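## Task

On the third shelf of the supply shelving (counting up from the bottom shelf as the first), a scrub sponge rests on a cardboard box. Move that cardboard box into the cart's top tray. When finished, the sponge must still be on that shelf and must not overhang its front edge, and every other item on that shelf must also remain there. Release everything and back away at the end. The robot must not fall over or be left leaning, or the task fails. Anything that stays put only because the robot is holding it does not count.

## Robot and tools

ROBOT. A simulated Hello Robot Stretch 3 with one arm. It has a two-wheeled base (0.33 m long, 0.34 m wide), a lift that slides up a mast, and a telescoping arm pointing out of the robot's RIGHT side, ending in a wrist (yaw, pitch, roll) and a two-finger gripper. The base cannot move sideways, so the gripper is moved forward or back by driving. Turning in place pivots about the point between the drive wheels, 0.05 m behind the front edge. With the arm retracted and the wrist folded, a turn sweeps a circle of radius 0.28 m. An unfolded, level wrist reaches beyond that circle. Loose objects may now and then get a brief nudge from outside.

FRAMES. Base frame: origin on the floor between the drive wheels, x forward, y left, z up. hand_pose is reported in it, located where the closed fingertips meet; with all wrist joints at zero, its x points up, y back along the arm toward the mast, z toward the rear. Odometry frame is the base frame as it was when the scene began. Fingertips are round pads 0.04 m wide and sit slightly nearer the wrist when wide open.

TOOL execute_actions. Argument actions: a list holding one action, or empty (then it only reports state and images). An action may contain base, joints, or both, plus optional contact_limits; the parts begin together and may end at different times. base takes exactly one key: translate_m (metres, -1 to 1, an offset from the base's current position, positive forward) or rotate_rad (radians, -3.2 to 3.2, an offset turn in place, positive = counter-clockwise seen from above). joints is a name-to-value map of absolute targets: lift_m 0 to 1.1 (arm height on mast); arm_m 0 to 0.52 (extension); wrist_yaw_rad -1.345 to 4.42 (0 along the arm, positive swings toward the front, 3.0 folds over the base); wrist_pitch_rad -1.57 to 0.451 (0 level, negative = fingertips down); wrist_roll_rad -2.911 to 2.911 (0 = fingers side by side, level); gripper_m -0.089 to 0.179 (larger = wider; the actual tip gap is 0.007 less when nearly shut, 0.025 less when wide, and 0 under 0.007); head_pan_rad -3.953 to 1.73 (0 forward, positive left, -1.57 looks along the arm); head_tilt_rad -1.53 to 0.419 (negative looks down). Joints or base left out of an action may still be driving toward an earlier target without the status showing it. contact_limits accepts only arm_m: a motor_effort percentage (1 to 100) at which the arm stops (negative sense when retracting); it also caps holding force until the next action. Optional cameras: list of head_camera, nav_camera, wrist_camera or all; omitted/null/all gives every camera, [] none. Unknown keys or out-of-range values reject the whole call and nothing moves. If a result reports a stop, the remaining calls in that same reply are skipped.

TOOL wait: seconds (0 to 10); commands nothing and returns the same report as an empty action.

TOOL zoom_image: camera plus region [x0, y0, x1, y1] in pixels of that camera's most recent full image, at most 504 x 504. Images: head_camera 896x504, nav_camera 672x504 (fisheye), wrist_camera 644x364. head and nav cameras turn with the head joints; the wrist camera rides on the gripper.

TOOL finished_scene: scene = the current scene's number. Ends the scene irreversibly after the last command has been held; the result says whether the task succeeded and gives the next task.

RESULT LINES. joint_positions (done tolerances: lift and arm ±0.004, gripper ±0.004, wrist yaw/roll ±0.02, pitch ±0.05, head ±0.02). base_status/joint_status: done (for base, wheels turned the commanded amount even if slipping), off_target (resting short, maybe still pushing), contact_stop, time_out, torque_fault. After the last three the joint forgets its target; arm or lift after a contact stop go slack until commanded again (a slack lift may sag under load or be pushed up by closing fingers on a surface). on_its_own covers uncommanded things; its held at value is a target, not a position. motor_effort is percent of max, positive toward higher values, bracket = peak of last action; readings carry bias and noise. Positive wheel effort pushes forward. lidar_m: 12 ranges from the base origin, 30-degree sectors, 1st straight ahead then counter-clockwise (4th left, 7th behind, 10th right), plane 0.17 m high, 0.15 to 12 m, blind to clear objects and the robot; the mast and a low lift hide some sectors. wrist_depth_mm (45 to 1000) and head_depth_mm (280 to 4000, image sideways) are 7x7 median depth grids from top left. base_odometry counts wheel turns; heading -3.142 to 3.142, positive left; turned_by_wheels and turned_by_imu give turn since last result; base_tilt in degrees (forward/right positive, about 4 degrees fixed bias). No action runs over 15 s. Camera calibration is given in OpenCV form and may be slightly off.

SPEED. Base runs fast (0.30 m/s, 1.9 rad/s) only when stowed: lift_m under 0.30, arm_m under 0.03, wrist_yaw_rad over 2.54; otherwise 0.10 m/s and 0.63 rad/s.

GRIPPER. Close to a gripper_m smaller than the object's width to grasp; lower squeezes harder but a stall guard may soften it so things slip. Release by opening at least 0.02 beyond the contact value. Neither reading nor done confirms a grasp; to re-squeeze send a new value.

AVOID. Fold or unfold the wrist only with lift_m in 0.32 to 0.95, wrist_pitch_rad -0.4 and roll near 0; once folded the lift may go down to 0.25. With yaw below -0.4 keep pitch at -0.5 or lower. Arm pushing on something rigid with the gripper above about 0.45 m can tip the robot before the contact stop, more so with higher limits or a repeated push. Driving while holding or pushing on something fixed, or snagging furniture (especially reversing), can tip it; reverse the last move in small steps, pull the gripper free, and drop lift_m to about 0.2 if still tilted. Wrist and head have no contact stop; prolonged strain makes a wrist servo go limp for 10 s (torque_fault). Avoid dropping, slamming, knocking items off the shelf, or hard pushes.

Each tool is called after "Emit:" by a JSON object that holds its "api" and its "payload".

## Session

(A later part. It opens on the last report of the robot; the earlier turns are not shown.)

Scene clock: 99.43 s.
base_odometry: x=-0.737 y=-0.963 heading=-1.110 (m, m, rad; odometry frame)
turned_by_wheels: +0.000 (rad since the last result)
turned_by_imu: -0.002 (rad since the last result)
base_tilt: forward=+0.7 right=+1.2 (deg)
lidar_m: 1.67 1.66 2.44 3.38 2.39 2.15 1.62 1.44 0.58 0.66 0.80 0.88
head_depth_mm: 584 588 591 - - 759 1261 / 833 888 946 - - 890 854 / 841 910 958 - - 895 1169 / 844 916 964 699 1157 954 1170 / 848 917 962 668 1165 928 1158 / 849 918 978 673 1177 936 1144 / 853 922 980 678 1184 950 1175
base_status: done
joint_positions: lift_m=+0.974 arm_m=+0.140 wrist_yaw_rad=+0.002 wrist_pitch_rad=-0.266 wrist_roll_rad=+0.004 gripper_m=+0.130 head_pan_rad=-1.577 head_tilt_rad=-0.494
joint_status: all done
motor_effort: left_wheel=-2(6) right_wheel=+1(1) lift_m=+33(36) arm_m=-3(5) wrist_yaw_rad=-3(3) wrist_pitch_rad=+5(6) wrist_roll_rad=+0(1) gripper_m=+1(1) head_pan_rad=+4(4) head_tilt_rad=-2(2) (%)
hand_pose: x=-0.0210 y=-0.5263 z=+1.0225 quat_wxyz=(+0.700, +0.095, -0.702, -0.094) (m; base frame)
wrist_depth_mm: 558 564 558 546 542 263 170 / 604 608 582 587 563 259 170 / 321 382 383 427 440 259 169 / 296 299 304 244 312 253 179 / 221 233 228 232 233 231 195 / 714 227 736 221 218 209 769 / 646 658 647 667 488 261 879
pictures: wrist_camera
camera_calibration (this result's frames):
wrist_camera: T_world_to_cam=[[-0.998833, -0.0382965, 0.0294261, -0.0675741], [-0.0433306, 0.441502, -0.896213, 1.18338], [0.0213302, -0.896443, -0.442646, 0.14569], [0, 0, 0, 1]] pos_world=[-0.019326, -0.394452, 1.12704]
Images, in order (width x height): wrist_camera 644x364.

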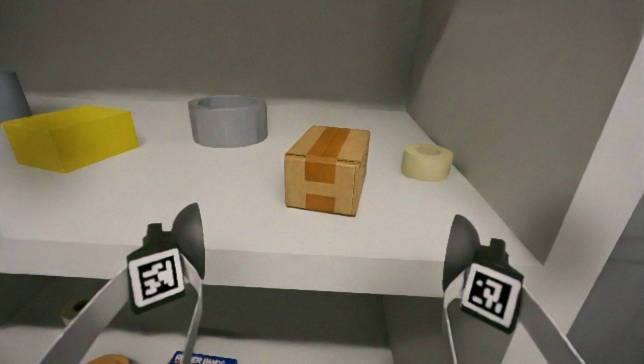

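Emit:
{"api": "execute_actions", "payload": {"actions": [{"joints":{"arm_m":0.266,"gripper_m":0.12,"lift_m":0.972},"contact_limits":{"arm_m":15}}], "cameras": ["wrist_camera"]}}

Emit:
{"api": "execute_actions", "payload": {"actions": [{"joints":{"gripper_m":0.015}}], "cameras": ["wrist_camera"]}}

Emit:
{"api": "execute_actions", "payload": {"actions": [{"joints":{"lift_m":0.995}}], "cameras": ["wrist_camera"]}}

Scene clock: 110.97 s.
base_odometry: x=-0.737 y=-0.963 heading=-1.110 (m, m, rad; odometry frame)
turned_by_wheels: +0.000 (rad since the last result)
turned_by_imu: -0.001 (rad since the last result)
base_tilt: forward=+0.7 right=+1.3 (deg)
lidar_m: 1.67 1.67 2.44 3.40 2.40 2.15 1.63 1.43 0.59 0.66 0.80 0.88
head_depth_mm: 585 587 592 599 656 742 1261 / 833 888 - - 987 890 852 / 842 913 970 - 1156 950 1168 / 843 916 969 631 1158 954 1169 / 849 917 961 667 1174 928 1156 / 849 920 977 673 1177 934 1142 / 853 925 981 678 1181 948 1180
base_status: not commanded
joint_positions: lift_m=+0.973 arm_m=+0.266 wrist_yaw_rad=+0.002 wrist_pitch_rad=-0.267 wrist_roll_rad=+0.004 gripper_m=+0.120 head_pan_rad=-1.577 head_tilt_rad=-0.494
joint_status: all done
motor_effort: left_wheel=-2(2) right_wheel=+1(1) lift_m=+12(30) arm_m=+4(5) wrist_yaw_rad=-3(3) wrist_pitch_rad=+6(5) wrist_roll_rad=+1(1) gripper_m=+0(47) head_pan_rad=+3(3) head_tilt_rad=-3(3) (%)
contact_limits: arm_m 15 (drawing in: default 18, maximum 30; extending or still: default 26, maximum 43)
hand_pose: x=-0.0210 y=-0.6513 z=+1.0205 quat_wxyz=(+0.700, +0.095, -0.702, -0.094) (m; base frame)
wrist_depth_mm: 458 450 445 440 432 270 173 / 492 483 479 470 456 265 172 / 428 363 340 468 435 261 171 / 263 273 278 192 313 240 169 / 217 220 223 142 215 212 167 / 174 182 164 124 175 190 166 / 150 146 143 137 151 150 150
pictures: wrist_camera
camera_calibration (this result's frames):
wrist_camera: T_world_to_cam=[[-0.998833, -0.0383094, 0.0293999, -0.0722867], [-0.0433283, 0.442152, -0.895893, 1.23686], [0.0213219, -0.896122, -0.443296, 0.0335682], [0, 0, 0, 1]] pos_world=[-0.0193269, -0.51957, 1.1251]
Images, in order (width x height): wrist_camera 644x364.

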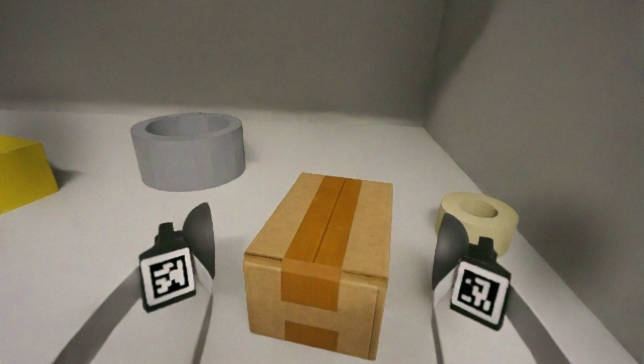

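Scene clock: 112.50 s.
base_odometry: x=-0.737 y=-0.963 heading=-1.110 (m, m, rad; odometry frame)
turned_by_wheels: +0.000 (rad since the last result)
turned_by_imu: +0.000 (rad since the last result)
base_tilt: forward=+0.7 right=+1.3 (deg)
lidar_m: 1.67 1.67 2.44 3.37 2.39 2.15 1.62 1.44 0.58 0.66 0.79 0.88
head_depth_mm: 585 589 592 599 655 742 1264 / 831 887 - - 986 892 852 / 842 911 967 - 1157 950 1172 / 847 912 969 632 1159 953 1172 / 847 917 960 667 1168 930 1159 / 850 918 977 673 1177 932 1145 / 852 923 983 678 1178 952 1184
base_status: not commanded
joint_positions: lift_m=+0.973 arm_m=+0.266 wrist_yaw_rad=+0.002 wrist_pitch_rad=-0.267 wrist_roll_rad=+0.004 gripper_m=+0.016 head_pan_rad=-1.577 head_tilt_rad=-0.494
joint_status: all done
motor_effort: left_wheel=-1(2) right_wheel=+1(1) lift_m=+12(12) arm_m=+5(4) wrist_yaw_rad=-3(3) wrist_pitch_rad=+5(5) wrist_roll_rad=+0(1) gripper_m=-23(99) head_pan_rad=+4(4) head_tilt_rad=-2(2) (%)
hand_pose: x=-0.0210 y=-0.6513 z=+1.0204 quat_wxyz=(+0.700, +0.095, -0.702, -0.094) (m; base frame)
wrist_depth_mm: 449 459 449 438 432 268 174 / 492 487 483 470 462 266 172 / 427 362 343 459 430 261 170 / 263 275 279 193 310 240 168 / 217 220 221 141 208 208 168 / 174 175 163 125 122 185 166 / 145 146 147 137 147 153 149
pictures: wrist_camera
camera_calibration (this result's frames):
wrist_camera: T_world_to_cam=[[-0.998833, -0.0383148, 0.0293897, -0.0722777], [-0.0433247, 0.442287, -0.895827, 1.23685], [0.0213247, -0.896055, -0.443431, 0.0337452], [0, 0, 0, 1]] pos_world=[-0.019327, -0.519573, 1.12509]
Images, in order (width x height): wrist_camera 644x364.

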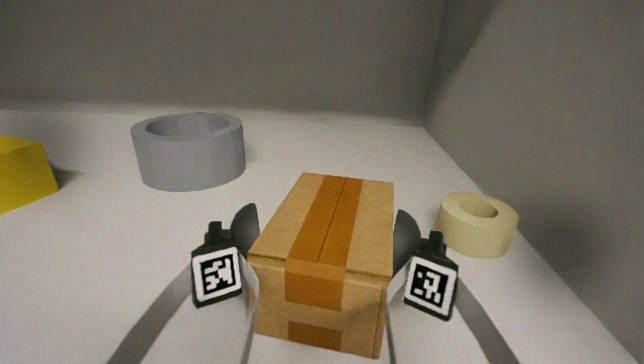

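Scene clock: 113.47 s.
base_odometry: x=-0.737 y=-0.963 heading=-1.110 (m, m, rad; odometry frame)
turned_by_wheels: +0.000 (rad since the last result)
turned_by_imu: +0.000 (rad since the last result)
base_tilt: forward=+0.7 right=+1.2 (deg)
lidar_m: 1.67 1.66 2.44 3.38 2.39 2.15 1.63 1.44 0.58 0.66 0.80 0.88
head_depth_mm: 586 589 - 595 655 743 1259 / 833 878 - 601 989 891 852 / 842 910 - - 1158 950 1166 / 845 915 962 631 1168 951 1168 / 846 916 960 668 1171 929 1161 / 849 919 979 674 1171 937 1142 / 853 924 979 680 1181 953 1186
base_status: not commanded
joint_positions: lift_m=+0.994 arm_m=+0.266 wrist_yaw_rad=+0.002 wrist_pitch_rad=-0.276 wrist_roll_rad=+0.004 gripper_m=+0.019 head_pan_rad=-1.577 head_tilt_rad=-0.494
joint_status: all done
motor_effort: left_wheel=-2(2) right_wheel=+1(1) lift_m=+35(36) arm_m=+5(4) wrist_yaw_rad=-3(3) wrist_pitch_rad=+9(9) wrist_roll_rad=+1(1) gripper_m=-21(23) head_pan_rad=+2(3) head_tilt_rad=-2(3) (%)
hand_pose: x=-0.0210 y=-0.6505 z=+1.0401 quat_wxyz=(+0.699, +0.098, -0.701, -0.097) (m; base frame)
wrist_depth_mm: 453 452 440 444 438 269 173 / 485 481 481 470 462 263 172 / 481 486 495 492 482 263 170 / 291 293 295 192 349 258 168 / 249 250 252 141 213 225 167 / 199 202 188 125 122 210 166 / 167 169 169 137 168 175 164
pictures: wrist_camera
camera_calibration (this result's frames):
wrist_camera: T_world_to_cam=[[-0.998833, -0.0385757, 0.0290672, -0.0726608], [-0.0433448, 0.450332, -0.891808, 1.25515], [0.0213123, -0.892027, -0.451478, 0.0541943], [0, 0, 0, 1]] pos_world=[-0.0193268, -0.519693, 1.14593]
Images, in order (width x height): wrist_camera 644x364.

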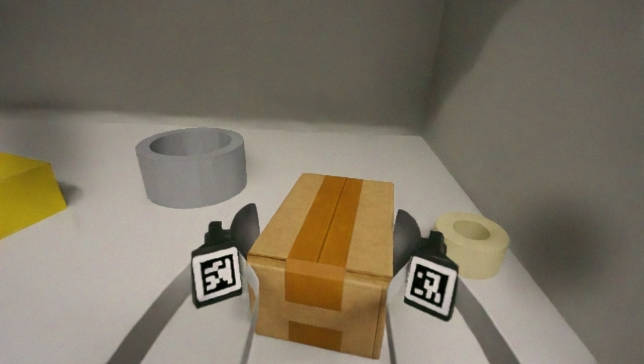

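Emit:
{"api": "execute_actions", "payload": {"actions": [{"joints":{"arm_m":0.0}}], "cameras": []}}

Emit:
{"api": "execute_actions", "payload": {"actions": [{"base":{"rotate_rad":-1.04},"joints":{"head_pan_rad":-2.8,"head_tilt_rad":-0.6}}], "cameras": ["wrist_camera"]}}

Emit:
{"api": "execute_actions", "payload": {"actions": [{"base":{"translate_m":-1.0},"joints":{"lift_m":0.83}}], "cameras": ["nav_camera"]}}

Emit:
{"api": "execute_actions", "payload": {"actions": [{"base":{"translate_m":-1.0}}]}}

Scene clock: 128.73 s.
base_odometry: x=-0.737 y=-0.963 heading=-1.110 (m, m, rad; odometry frame)
turned_by_wheels: +0.000 (rad since the last result)
turned_by_imu: -0.001 (rad since the last result)
base_tilt: forward=+0.7 right=+1.2 (deg)
lidar_m: 1.67 1.66 2.44 3.39 2.39 2.15 1.62 1.44 0.59 0.66 0.80 0.88
head_depth_mm: 584 588 593 598 653 - - / 830 887 878 655 - - - / 842 913 955 677 - - - / 844 913 963 662 1145 917 1169 / 846 914 965 669 1165 933 1158 / 849 919 977 672 1174 936 1147 / 852 924 981 679 1181 950 1178
base_status: not commanded
joint_positions: lift_m=+0.994 arm_m=+0.000 wrist_yaw_rad=+0.002 wrist_pitch_rad=-0.277 wrist_roll_rad=+0.004 gripper_m=+0.022 head_pan_rad=-1.577 head_tilt_rad=-0.494
joint_status: all done
on_its_own: gripper_m is held at +0.021, not at your +0.015, by its stall guard, which is not easing now
motor_effort: left_wheel=-1(1) right_wheel=+1(1) lift_m=+36(34) arm_m=-4(3) wrist_yaw_rad=-3(3) wrist_pitch_rad=+9(9) wrist_roll_rad=+1(1) gripper_m=-20(20) head_pan_rad=+3(5) head_tilt_rad=-3(3) (%)
hand_pose: x=-0.0210 y=-0.3853 z=+1.0399 quat_wxyz=(+0.699, +0.098, -0.701, -0.097) (m; base frame)
wrist_depth_mm: 688 697 685 677 576 274 667 / 678 735 715 716 555 304 712 / 485 439 506 519 449 324 765 / 359 355 357 191 356 830 838 / 788 948 908 141 348 902 896 / 741 789 700 125 122 - 967 / 645 644 655 137 483 - -
pictures: none
No camera images: the call's "cameras" was empty. Leave "cameras" out to get every camera's image.

Scene clock: 131.33 s.
base_odometry: x=-0.737 y=-0.963 heading=-2.150 (m, m, rad; odometry frame)
turned_by_wheels: -1.040 (rad since the last result)
turned_by_imu: -1.052 (rad since the last result)
base_tilt: forward=+0.7 right=+1.3 (deg)
lidar_m: 0.80 0.88 1.67 1.67 2.43 3.40 2.39 2.15 1.62 1.44 0.59 0.67
head_depth_mm: 2806 3125 3167 2308 1931 - - / 2605 2758 2754 2311 - - - / 2389 2575 2755 2322 - - - / 2229 2435 2702 2335 - - - / 2073 2284 2490 2458 - - - / 1950 2122 2314 2380 - - 1213 / 1843 1991 2146 2329 - - 1244
base_status: done
joint_positions: lift_m=+0.994 arm_m=+0.000 wrist_yaw_rad=+0.002 wrist_pitch_rad=-0.277 wrist_roll_rad=+0.004 gripper_m=+0.022 head_pan_rad=-2.793 head_tilt_rad=-0.592
joint_status: all done
on_its_own: gripper_m is held at +0.021, not at your +0.015, by its stall guard, which is not easing now
motor_effort: left_wheel=+1(5) right_wheel=-2(5) lift_m=+35(34) arm_m=-4(4) wrist_yaw_rad=-3(3) wrist_pitch_rad=+9(9) wrist_roll_rad=+0(1) gripper_m=-20(20) head_pan_rad=-3(47) head_tilt_rad=-4(16) (%)
hand_pose: x=-0.0210 y=-0.3853 z=+1.0399 quat_wxyz=(+0.699, +0.098, -0.701, -0.097) (m; base frame)
wrist_depth_mm: 682 827 - - - - - / 712 857 - - - - - / 750 903 - - - - - / 762 941 - 191 - - - / 787 - - 142 - - - / 828 - - 125 121 - - / 880 - - 138 - - -
pictures: wrist_camera
camera_calibration (this result's frames):
wrist_camera: T_world_to_cam=[[-0.998833, -0.0385901, 0.0290391, -0.0624043], [-0.0433421, 0.450992, -0.891475, 1.13548], [0.0213057, -0.891693, -0.452138, 0.291475], [0, 0, 0, 1]] pos_world=[-0.0193276, -0.254593, 1.14585]
Images, in order (width x height): wrist_camera 644x364.

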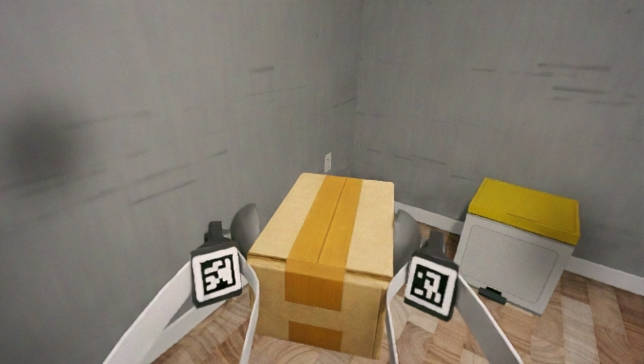

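Scene clock: 142.77 s.
base_odometry: x=-0.190 y=-0.127 heading=-2.150 (m, m, rad; odometry frame)
turned_by_wheels: +0.000 (rad since the last result)
turned_by_imu: -0.007 (rad since the last result)
base_tilt: forward=+0.7 right=+1.2 (deg)
lidar_m: 1.70 2.26 1.89 2.29 2.63 2.55 1.61 1.43 1.56 1.28 1.96 1.46
head_depth_mm: 2113 2358 2694 2308 1794 1504 1260 / 1935 2139 2374 2325 1789 1473 1249 / 1792 1968 1898 2057 1813 1480 1247 / 1686 1833 1825 1853 1814 1486 1257 / 1561 1695 1833 2038 1828 1493 1274 / 1475 1594 1729 1896 1832 1499 1324 / 1394 1492 1610 1763 1818 1503 1348
base_status: done
joint_positions: lift_m=+0.831 arm_m=+0.000 wrist_yaw_rad=+0.002 wrist_pitch_rad=-0.277 wrist_roll_rad=+0.004 gripper_m=+0.022 head_pan_rad=-2.793 head_tilt_rad=-0.592
joint_status: all done
on_its_own: gripper_m is held at +0.021, not at your +0.015, by its stall guard, which is not easing now
motor_effort: left_wheel=+2(4) right_wheel=-1(4) lift_m=+13(30) arm_m=-4(5) wrist_yaw_rad=-3(3) wrist_pitch_rad=+9(9) wrist_roll_rad=+0(0) gripper_m=-20(20) head_pan_rad=-4(3) head_tilt_rad=-3(4) (%)
hand_pose: x=-0.0210 y=-0.3853 z=+0.8760 quat_wxyz=(+0.699, +0.098, -0.701, -0.097) (m; base frame)
wrist_depth_mm: - - - - - - 938 / - - - - - - 960 / - - - - - - - / - - - 192 - - - / - - - 141 - - - / - - - 125 122 - - / - - - 137 - - -
pictures: nav_camera (sideways: a quarter turn counterclockwise sets it upright)
camera_calibration (this result's frames):
nav_camera: T_world_to_cam=[[-0.527647, -0.212325, 0.8225, -1.02844], [-0.325468, 0.9449, 0.0351289, 0.0120817], [-0.784639, -0.249162, -0.567679, 0.704742], [0, 0, 0, 1]] pos_world=[0.0142469, -0.0541846, 1.24553]
Images, in order (width x height): nav_camera 672x504.

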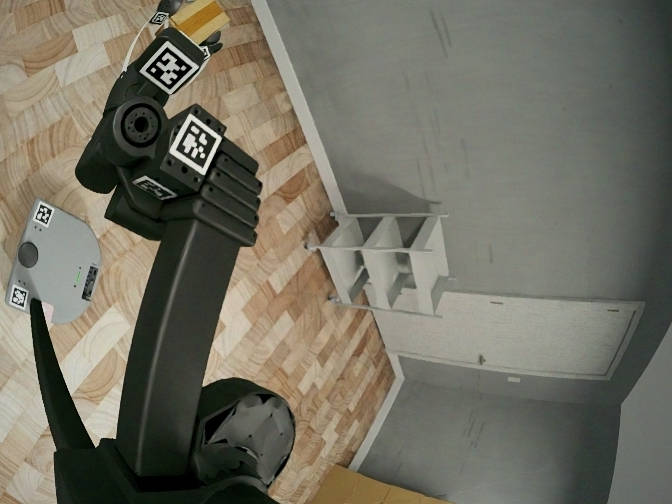

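Scene clock: 154.20 s.
base_odometry: x=+0.358 y=+0.710 heading=-2.150 (m, m, rad; odometry frame)
turned_by_wheels: +0.000 (rad since the last result)
turned_by_imu: -0.007 (rad since the last result)
base_tilt: forward=+0.7 right=+1.3 (deg)
lidar_m: 2.43 2.48 2.43 2.50 1.74 1.70 1.45 0.66 0.64 1.09 1.51 2.75
head_depth_mm: 1399 1568 1805 2070 1801 1513 1258 / 1288 1433 1610 1848 1796 1478 1247 / 1189 1309 1461 1641 1761 1475 1253 / 1099 1208 1334 1485 1652 1410 1249 / 1028 1123 1229 1317 1135 1241 1217 / 982 1062 1153 1115 964 1073 1190 / 923 995 1078 1095 903 1045 930
base_status: done
joint_positions: lift_m=+0.831 arm_m=+0.000 wrist_yaw_rad=+0.002 wrist_pitch_rad=-0.277 wrist_roll_rad=+0.004 gripper_m=+0.022 head_pan_rad=-2.793 head_tilt_rad=-0.593
joint_status: not commanded
on_its_own: gripper_m is held at +0.021, not at your +0.015, by its stall guard, which is not easing now
motor_effort: left_wheel=+2(3) right_wheel=-2(5) lift_m=+13(12) arm_m=-3(3) wrist_yaw_rad=-2(2) wrist_pitch_rad=+9(9) wrist_roll_rad=+0(1) gripper_m=-20(19) head_pan_rad=-3(4) head_tilt_rad=-4(5) (%)
hand_pose: x=-0.0210 y=-0.3853 z=+0.8760 quat_wxyz=(+0.699, +0.098, -0.701, -0.097) (m; base frame)
wrist_depth_mm: - - - 852 741 639 568 / - - - 904 781 671 590 / - - - 978 819 727 626 / - - - 191 865 747 630 / - - - 141 840 808 533 / - - - 125 122 819 387 / - - - 137 - 657 633
pictures: head_camera (sideways: a quarter turn clockwise sets it upright), nav_camera (sideways: a quarter turn counterclockwise sets it upright), wrist_camera
camera_calibration (this result's frames):
head_camera: T_world_to_cam=[[0.510544, 0.177543, -0.841322, 1.1125], [0.361855, -0.931953, 0.0229175, -0.0296188], [-0.780004, -0.316137, -0.540047, 0.666606], [0, 0, 0, 1]] pos_world=[-0.0373095, -0.014382, 1.29665]
nav_camera: T_world_to_cam=[[-0.527687, -0.212339, 0.822471, -1.0284], [-0.32547, 0.9449, 0.0351297, 0.0120806], [-0.784612, -0.249152, -0.567721, 0.704796], [0, 0, 0, 1]] pos_world=[0.0142496, -0.0541836, 1.24553]
wrist_camera: T_world_to_cam=[[-0.998833, -0.0385939, 0.029034, -0.0576416], [-0.0433422, 0.451116, -0.891412, 0.98936], [0.0213054, -0.89163, -0.452262, 0.217521], [0, 0, 0, 1]] pos_world=[-0.0193277, -0.254593, 0.981978]
Images, in order (width x height): head_camera 896x504, nav_camera 672x504, wrist_camera 644x364.

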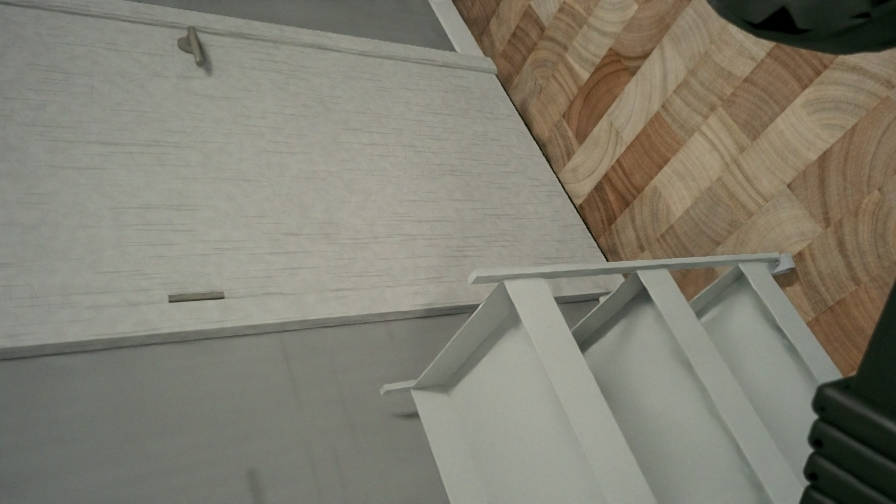

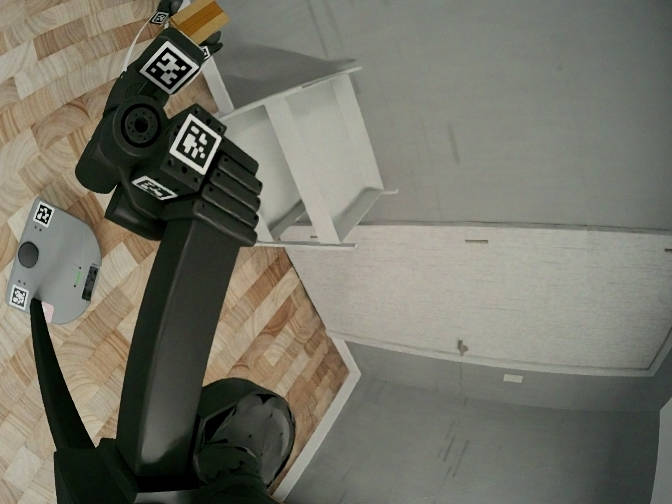

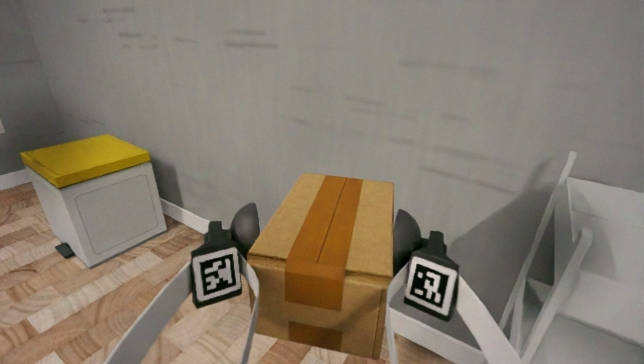

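Emit:
{"api": "execute_actions", "payload": {"actions": [{"base":{"translate_m":-0.23}}], "cameras": []}}

Emit:
{"api": "execute_actions", "payload": {"actions": [{"base":{"rotate_rad":-0.51},"joints":{"head_pan_rad":-1.57,"head_tilt_rad":-0.8,"lift_m":0.86,"wrist_pitch_rad":-0.5}}], "cameras": ["head_camera","wrist_camera"]}}

Scene clock: 165.87 s.
base_odometry: x=+0.483 y=+0.903 heading=-2.150 (m, m, rad; odometry frame)
turned_by_wheels: +0.000 (rad since the last result)
turned_by_imu: -0.002 (rad since the last result)
base_tilt: forward=+0.7 right=+1.2 (deg)
lidar_m: 2.66 2.61 2.55 2.09 1.54 1.51 1.28 0.54 0.52 0.55 1.34 1.94
head_depth_mm: 1241 1388 1599 1885 1797 1507 1262 / 1136 1271 1419 1638 1748 1465 1249 / 1049 1155 1285 1465 1646 1480 1254 / 975 1066 1176 1311 1486 1482 1258 / 910 989 1078 1195 1320 1414 1208 / 846 920 1006 1113 1147 966 932 / 815 880 951 1028 902 777 934
base_status: done
joint_positions: lift_m=+0.831 arm_m=+0.000 wrist_yaw_rad=+0.002 wrist_pitch_rad=-0.277 wrist_roll_rad=+0.004 gripper_m=+0.022 head_pan_rad=-2.793 head_tilt_rad=-0.593
joint_status: not commanded
on_its_own: gripper_m is held at +0.021, not at your +0.015, by its stall guard, which is not easing now
motor_effort: left_wheel=+2(4) right_wheel=-2(6) lift_m=+13(12) arm_m=-3(4) wrist_yaw_rad=-3(4) wrist_pitch_rad=+9(9) wrist_roll_rad=+0(1) gripper_m=-20(20) head_pan_rad=-4(4) head_tilt_rad=-4(4) (%)
hand_pose: x=-0.0210 y=-0.3853 z=+0.8760 quat_wxyz=(+0.699, +0.098, -0.701, -0.097) (m; base frame)
wrist_depth_mm: - - 880 744 633 555 489 / - - 952 794 684 584 510 / - - - 823 709 614 541 / - - - 192 751 607 554 / - - - 141 496 550 520 / - - - 125 121 437 445 / - - - 137 620 316 369
pictures: none
No camera images: the call's "cameras" was empty. Leave "cameras" out to get every camera's image.

Scene clock: 167.87 s.
base_odometry: x=+0.483 y=+0.903 heading=-2.660 (m, m, rad; odometry frame)
turned_by_wheels: -0.510 (rad since the last result)
turned_by_imu: -0.516 (rad since the last result)
base_tilt: forward=+0.7 right=+1.3 (deg)
lidar_m: 2.03 2.66 2.59 2.55 2.07 1.54 1.52 1.27 0.54 0.52 0.55 1.35
head_depth_mm: 792 903 996 862 761 - - / 798 905 985 875 906 - - / 802 904 991 880 - - - / 802 910 1005 886 1008 1204 1157 / 804 911 1000 890 1033 1202 1160 / 805 913 1058 1163 1458 1323 1162 / 809 919 1066 1266 1473 1331 1167
base_status: done
joint_positions: lift_m=+0.859 arm_m=+0.000 wrist_yaw_rad=+0.002 wrist_pitch_rad=-0.522 wrist_roll_rad=+0.004 gripper_m=+0.022 head_pan_rad=-1.577 head_tilt_rad=-0.790
joint_status: all done
on_its_own: gripper_m is held at +0.021, not at your +0.015, by its stall guard, which is not easing now
motor_effort: left_wheel=+1(6) right_wheel=-2(5) lift_m=+34(37) arm_m=-3(3) wrist_yaw_rad=-3(3) wrist_pitch_rad=+7(10) wrist_roll_rad=+0(0) gripper_m=-21(20) head_pan_rad=+3(46) head_tilt_rad=-5(27) (%)
hand_pose: x=-0.0211 y=-0.3555 z=+0.8494 quat_wxyz=(+0.682, +0.183, -0.684, -0.182) (m; base frame)
wrist_depth_mm: 645 633 626 622 613 592 567 / 724 698 674 659 655 638 624 / 835 789 587 616 632 722 702 / 957 877 487 192 498 493 797 / - - 403 141 364 393 925 / - - 555 125 122 - - / 928 937 823 137 570 964 918
pictures: head_camera (sideways: a quarter turn clockwise sets it upright), wrist_camera
camera_calibration (this result's frames):
head_camera: T_world_to_cam=[[0.0119259, 0.694921, -0.718988, 0.956079], [0.999587, 0.0105209, 0.026749, -0.0384907], [0.0261528, -0.719009, -0.694508, 0.86262], [0, 0, 0, 1]] pos_world=[0.00451277, -0.0437621, 1.28753]
wrist_camera: T_world_to_cam=[[-0.998829, -0.0443528, 0.0193393, -0.0496399], [-0.0436621, 0.653947, -0.75528, 0.908684], [0.0208519, -0.755239, -0.655117, 0.452868], [0, 0, 0, 1]] pos_world=[-0.0193499, -0.254409, 0.983952]
Images, in order (width x height): head_camera 896x504, wrist_camera 644x364.

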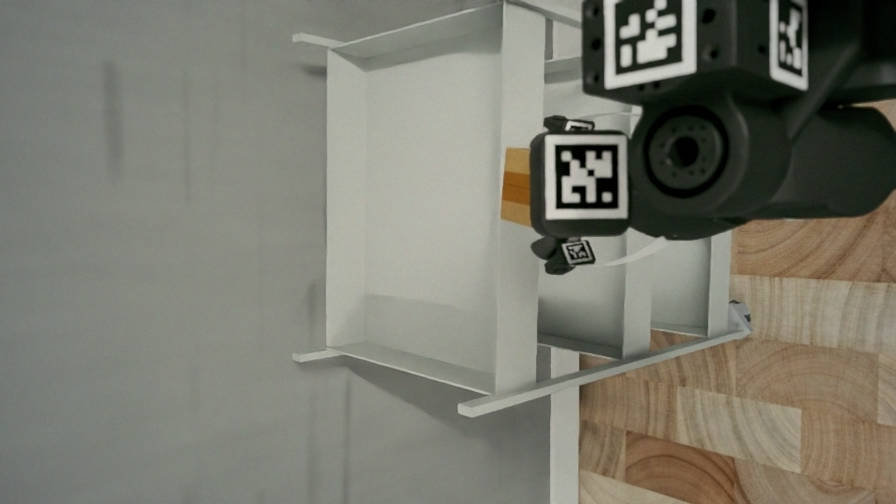

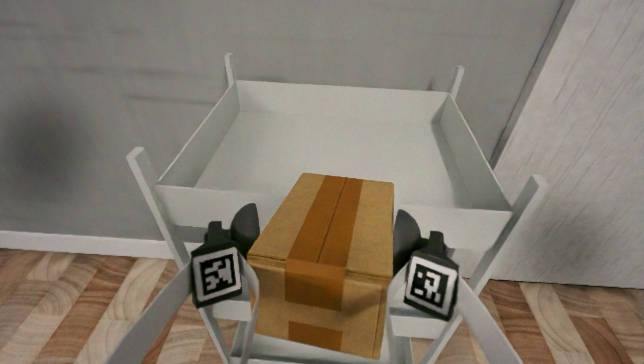

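Emit:
{"api": "execute_actions", "payload": {"actions": [{"joints":{"arm_m":0.40,"lift_m":0.82}}], "cameras": []}}

Emit:
{"api": "execute_actions", "payload": {"actions": [{"joints":{"lift_m":0.721}}], "cameras": ["wrist_camera"]}}

Emit:
{"api": "execute_actions", "payload": {"actions": [{"joints":{"gripper_m":0.125}}], "cameras": ["wrist_camera"]}}

Emit:
{"api": "execute_actions", "payload": {"actions": [{"joints":{"lift_m":0.83}}], "cameras": []}}

Emit:
{"api": "execute_actions", "payload": {"actions": [{"joints":{"arm_m":0.0,"head_pan_rad":0.45,"head_tilt_rad":-0.2},"base":{"translate_m":0.35}}]}}

Scene clock: 180.93 s.
base_odometry: x=+0.483 y=+0.903 heading=-2.660 (m, m, rad; odometry frame)
turned_by_wheels: +0.000 (rad since the last result)
turned_by_imu: -0.001 (rad since the last result)
base_tilt: forward=+0.7 right=+1.3 (deg)
lidar_m: 2.03 2.66 2.60 2.55 2.07 1.54 1.52 1.27 0.54 0.52 0.55 1.36
head_depth_mm: 793 900 1016 - 999 1253 1147 / 796 887 988 874 1003 1174 1150 / 798 883 - 881 1008 1202 1156 / 802 909 999 886 1029 1206 1154 / 804 911 1000 889 1036 1204 1162 / 808 918 1060 1169 1462 1327 1163 / 811 920 1066 1266 1478 1332 1168
base_status: not commanded
joint_positions: lift_m=+0.821 arm_m=+0.400 wrist_yaw_rad=+0.002 wrist_pitch_rad=-0.523 wrist_roll_rad=+0.004 gripper_m=+0.022 head_pan_rad=-1.577 head_tilt_rad=-0.790
joint_status: all done
on_its_own: gripper_m is held at +0.021, not at your +0.015, by its stall guard, which is not easing now
motor_effort: left_wheel=+2(1) right_wheel=-2(2) lift_m=+13(30) arm_m=+5(6) wrist_yaw_rad=-3(3) wrist_pitch_rad=+8(8) wrist_roll_rad=+1(0) gripper_m=-20(20) head_pan_rad=+4(4) head_tilt_rad=-6(5) (%)
hand_pose: x=-0.0211 y=-0.7544 z=+0.8103 quat_wxyz=(+0.682, +0.183, -0.684, -0.183) (m; base frame)
wrist_depth_mm: 268 266 262 255 253 249 246 / 304 296 289 285 279 275 269 / 343 335 327 320 314 306 301 / 392 369 377 193 351 353 336 / 460 313 295 141 284 300 290 / 522 297 291 125 122 310 287 / 234 267 270 137 268 274 255
pictures: none
No camera images: the call's "cameras" was empty. Leave "cameras" out to get every camera's image.

Scene clock: 182.67 s.
base_odometry: x=+0.483 y=+0.903 heading=-2.660 (m, m, rad; odometry frame)
turned_by_wheels: +0.000 (rad since the last result)
turned_by_imu: +0.000 (rad since the last result)
base_tilt: forward=+0.7 right=+1.3 (deg)
lidar_m: 2.03 2.65 2.59 2.55 2.07 1.54 1.52 1.27 0.53 0.52 0.55 1.35
head_depth_mm: 795 899 997 861 - - 1129 / 797 903 999 829 1004 1189 1148 / 799 906 1002 835 1007 1202 1151 / 802 909 1003 862 1030 1204 1159 / 804 914 999 888 1034 1207 1157 / 805 915 1062 1166 1457 1327 1165 / 812 921 1066 1264 1475 1335 1173
base_status: not commanded
joint_positions: lift_m=+0.722 arm_m=+0.400 wrist_yaw_rad=+0.002 wrist_pitch_rad=-0.523 wrist_roll_rad=+0.004 gripper_m=+0.022 head_pan_rad=-1.577 head_tilt_rad=-0.790
joint_status: all done
on_its_own: gripper_m is held at +0.021, not at your +0.015, by its stall guard, which is not easing now
motor_effort: left_wheel=+2(1) right_wheel=-2(2) lift_m=+12(12) arm_m=+4(5) wrist_yaw_rad=-2(3) wrist_pitch_rad=+8(8) wrist_roll_rad=+1(0) gripper_m=-20(19) head_pan_rad=+3(4) head_tilt_rad=-6(5) (%)
hand_pose: x=-0.0211 y=-0.7544 z=+0.7113 quat_wxyz=(+0.682, +0.183, -0.684, -0.183) (m; base frame)
wrist_depth_mm: 264 264 262 255 251 248 246 / 227 296 293 286 277 277 271 / 234 249 240 238 235 291 295 / 223 262 259 191 246 241 232 / 217 230 231 142 221 238 238 / 197 198 187 124 121 204 204 / 173 173 173 137 173 177 178
pictures: wrist_camera
camera_calibration (this result's frames):
wrist_camera: T_world_to_cam=[[-0.998829, -0.0443708, 0.0192845, -0.0646384], [-0.0436596, 0.654928, -0.754429, 1.06537], [0.0208446, -0.754387, -0.656099, 0.0624396], [0, 0, 0, 1]] pos_world=[-0.0193507, -0.653504, 0.845958]
Images, in order (width x height): wrist_camera 644x364.

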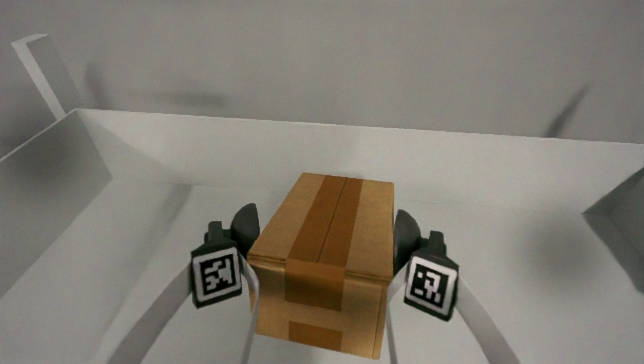

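Scene clock: 184.20 s.
base_odometry: x=+0.483 y=+0.903 heading=-2.660 (m, m, rad; odometry frame)
turned_by_wheels: +0.000 (rad since the last result)
turned_by_imu: +0.000 (rad since the last result)
base_tilt: forward=+0.7 right=+1.3 (deg)
lidar_m: 2.03 2.66 2.60 2.55 2.08 1.54 1.51 1.26 0.53 0.52 0.55 1.36
head_depth_mm: 793 898 999 863 - - 1126 / 795 904 997 832 1003 1186 1148 / 800 905 1001 834 1006 1197 1147 / 802 908 1005 861 1028 1205 1158 / 805 912 1001 887 1037 1207 1159 / 810 915 1060 1170 1449 1320 1161 / 809 920 1067 1264 1480 1326 1171
base_status: not commanded
joint_positions: lift_m=+0.722 arm_m=+0.400 wrist_yaw_rad=+0.002 wrist_pitch_rad=-0.519 wrist_roll_rad=+0.004 gripper_m=+0.125 head_pan_rad=-1.577 head_tilt_rad=-0.790
joint_status: all done
motor_effort: left_wheel=+2(1) right_wheel=-2(2) lift_m=+13(13) arm_m=+4(4) wrist_yaw_rad=-3(2) wrist_pitch_rad=+6(8) wrist_roll_rad=+1(0) gripper_m=+1(85) head_pan_rad=+3(3) head_tilt_rad=-5(6) (%)
hand_pose: x=-0.0211 y=-0.7550 z=+0.7122 quat_wxyz=(+0.682, +0.182, -0.684, -0.182) (m; base frame)
wrist_depth_mm: 267 266 261 256 253 249 241 / 226 293 288 285 280 274 270 / 237 246 238 237 297 295 294 / 223 262 261 245 248 242 232 / 217 237 233 171 233 240 240 / 198 203 190 147 198 211 206 / 177 174 168 135 178 175 181
pictures: wrist_camera
camera_calibration (this result's frames):
wrist_camera: T_world_to_cam=[[-0.99883, -0.0442733, 0.0194572, -0.064734], [-0.0436413, 0.651842, -0.757098, 1.06599], [0.0208362, -0.757061, -0.653012, 0.0583256], [0, 0, 0, 1]] pos_world=[-0.0193526, -0.653565, 0.846403]
Images, in order (width x height): wrist_camera 644x364.

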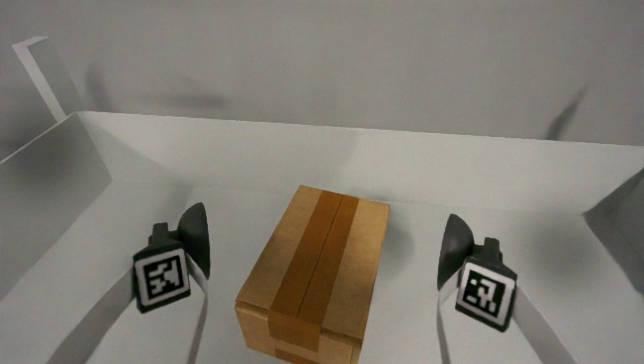

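Scene clock: 186.03 s.
base_odometry: x=+0.483 y=+0.903 heading=-2.660 (m, m, rad; odometry frame)
turned_by_wheels: +0.000 (rad since the last result)
turned_by_imu: +0.000 (rad since the last result)
base_tilt: forward=+0.7 right=+1.2 (deg)
lidar_m: 2.03 2.67 2.59 2.56 2.07 1.54 1.52 1.27 0.53 0.52 0.55 1.35
head_depth_mm: 795 902 1012 - 1008 1255 1146 / 796 869 981 874 1001 1168 1148 / 800 874 - 880 1006 1199 1153 / 802 906 995 886 1030 1200 1157 / 804 913 1002 890 1039 1207 1161 / 807 918 1059 1167 1457 1325 1163 / 811 921 1064 1264 1471 1333 1168
base_status: not commanded
joint_positions: lift_m=+0.829 arm_m=+0.400 wrist_yaw_rad=+0.002 wrist_pitch_rad=-0.518 wrist_roll_rad=+0.004 gripper_m=+0.125 head_pan_rad=-1.577 head_tilt_rad=-0.790
joint_status: all done
motor_effort: left_wheel=+2(2) right_wheel=-1(2) lift_m=+35(37) arm_m=+4(6) wrist_yaw_rad=-2(2) wrist_pitch_rad=+6(6) wrist_roll_rad=+1(1) gripper_m=+1(1) head_pan_rad=+4(5) head_tilt_rad=-5(5) (%)
hand_pose: x=-0.0211 y=-0.7552 z=+0.8203 quat_wxyz=(+0.682, +0.182, -0.684, -0.181) (m; base frame)
wrist_depth_mm: 268 265 260 257 251 249 243 / 298 296 291 286 278 274 269 / 343 335 323 319 313 307 299 / 387 369 373 364 355 349 339 / 458 307 318 319 350 384 373 / 532 280 316 322 314 312 301 / 231 274 279 234 283 276 253
pictures: none
No camera images: the call's "cameras" was empty. Leave "cameras" out to get every camera's image.

Scene clock: 190.90 s.
base_odometry: x=+0.173 y=+0.741 heading=-2.660 (m, m, rad; odometry frame)
turned_by_wheels: +0.000 (rad since the last result)
turned_by_imu: +0.001 (rad since the last result)
base_tilt: forward=+0.7 right=+1.2 (deg)
lidar_m: 2.60 2.34 2.59 2.52 2.62 1.90 1.86 0.73 0.55 0.66 0.98 1.37
head_depth_mm: 2285 2341 2407 2508 2571 2252 1709 / 2384 2454 2554 2619 2743 2275 1720 / 2510 2278 2439 2538 2614 2292 1735 / 2658 2694 2788 2862 2816 2283 1731 / 2772 2829 2942 2991 2895 2294 1737 / 2917 2689 2744 2850 2928 2321 1734 / 2972 3243 3381 3537 3455 2324 1752
base_status: done
joint_positions: lift_m=+0.829 arm_m=+0.000 wrist_yaw_rad=+0.002 wrist_pitch_rad=-0.518 wrist_roll_rad=+0.004 gripper_m=+0.125 head_pan_rad=+0.443 head_tilt_rad=-0.211
joint_status: all done
motor_effort: left_wheel=+2(7) right_wheel=-2(1) lift_m=+35(35) arm_m=-4(4) wrist_yaw_rad=-3(2) wrist_pitch_rad=+6(6) wrist_roll_rad=+0(1) gripper_m=+1(0) head_pan_rad=+3(47) head_tilt_rad=+6(42) (%)
hand_pose: x=-0.0211 y=-0.3561 z=+0.8203 quat_wxyz=(+0.682, +0.182, -0.684, -0.181) (m; base frame)
wrist_depth_mm: 664 639 641 640 616 604 589 / 738 723 722 698 646 641 638 / 847 806 789 789 627 528 576 / 962 952 882 895 763 458 470 / - - - - 724 679 386 / - - - - 623 633 604 / 955 920 913 908 785 784 554
pictures: head_camera (sideways: a quarter turn clockwise sets it upright), nav_camera (sideways: a quarter turn counterclockwise sets it upright), wrist_camera
camera_calibration (this result's frames):
head_camera: T_world_to_cam=[[-0.173271, -0.0738885, -0.982099, 1.30041], [-0.454349, 0.890727, 0.0131462, -0.0119279], [0.87381, 0.448494, -0.187908, 0.198254], [0, 0, 0, 1]] pos_world=[0.0466671, 0.0177942, 1.31454]
nav_camera: T_world_to_cam=[[0.191583, 0.112291, 0.975032, -1.23186], [0.402322, -0.915119, 0.0263394, 0.0190697], [0.895228, 0.38723, -0.220498, 0.242701], [0, 0, 0, 1]] pos_world=[0.0110572, 0.0617961, 1.25411]
wrist_camera: T_world_to_cam=[[-0.99883, -0.0442521, 0.0195057, -0.0492071], [-0.0436403, 0.650973, -0.757846, 0.888105], [0.0208386, -0.75781, -0.652142, 0.429976], [0, 0, 0, 1]] pos_world=[-0.0193524, -0.25447, 0.954411]
Images, in order (width x height): head_camera 896x504, nav_camera 672x504, wrist_camera 644x364.

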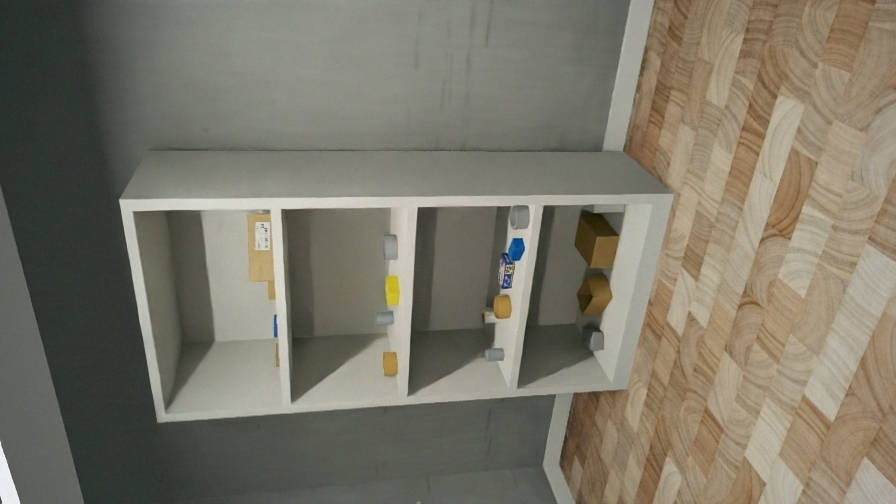

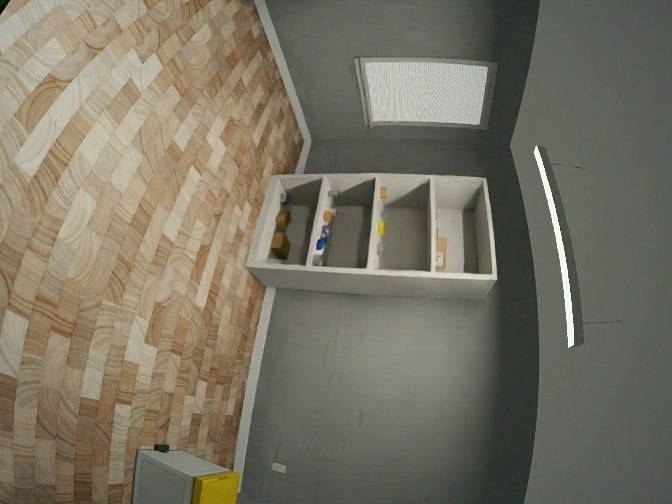

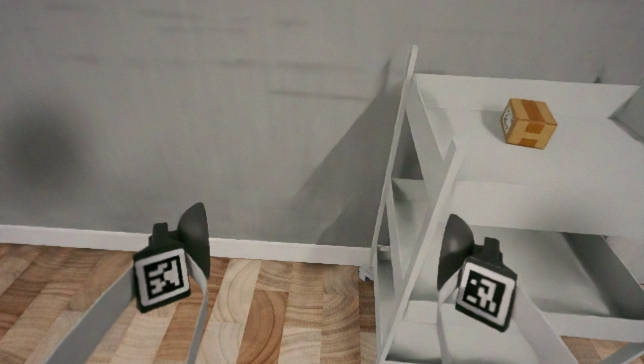

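Emit:
{"api": "finished_scene", "payload": {"scene": 2}}

The scene is finished: the task was done.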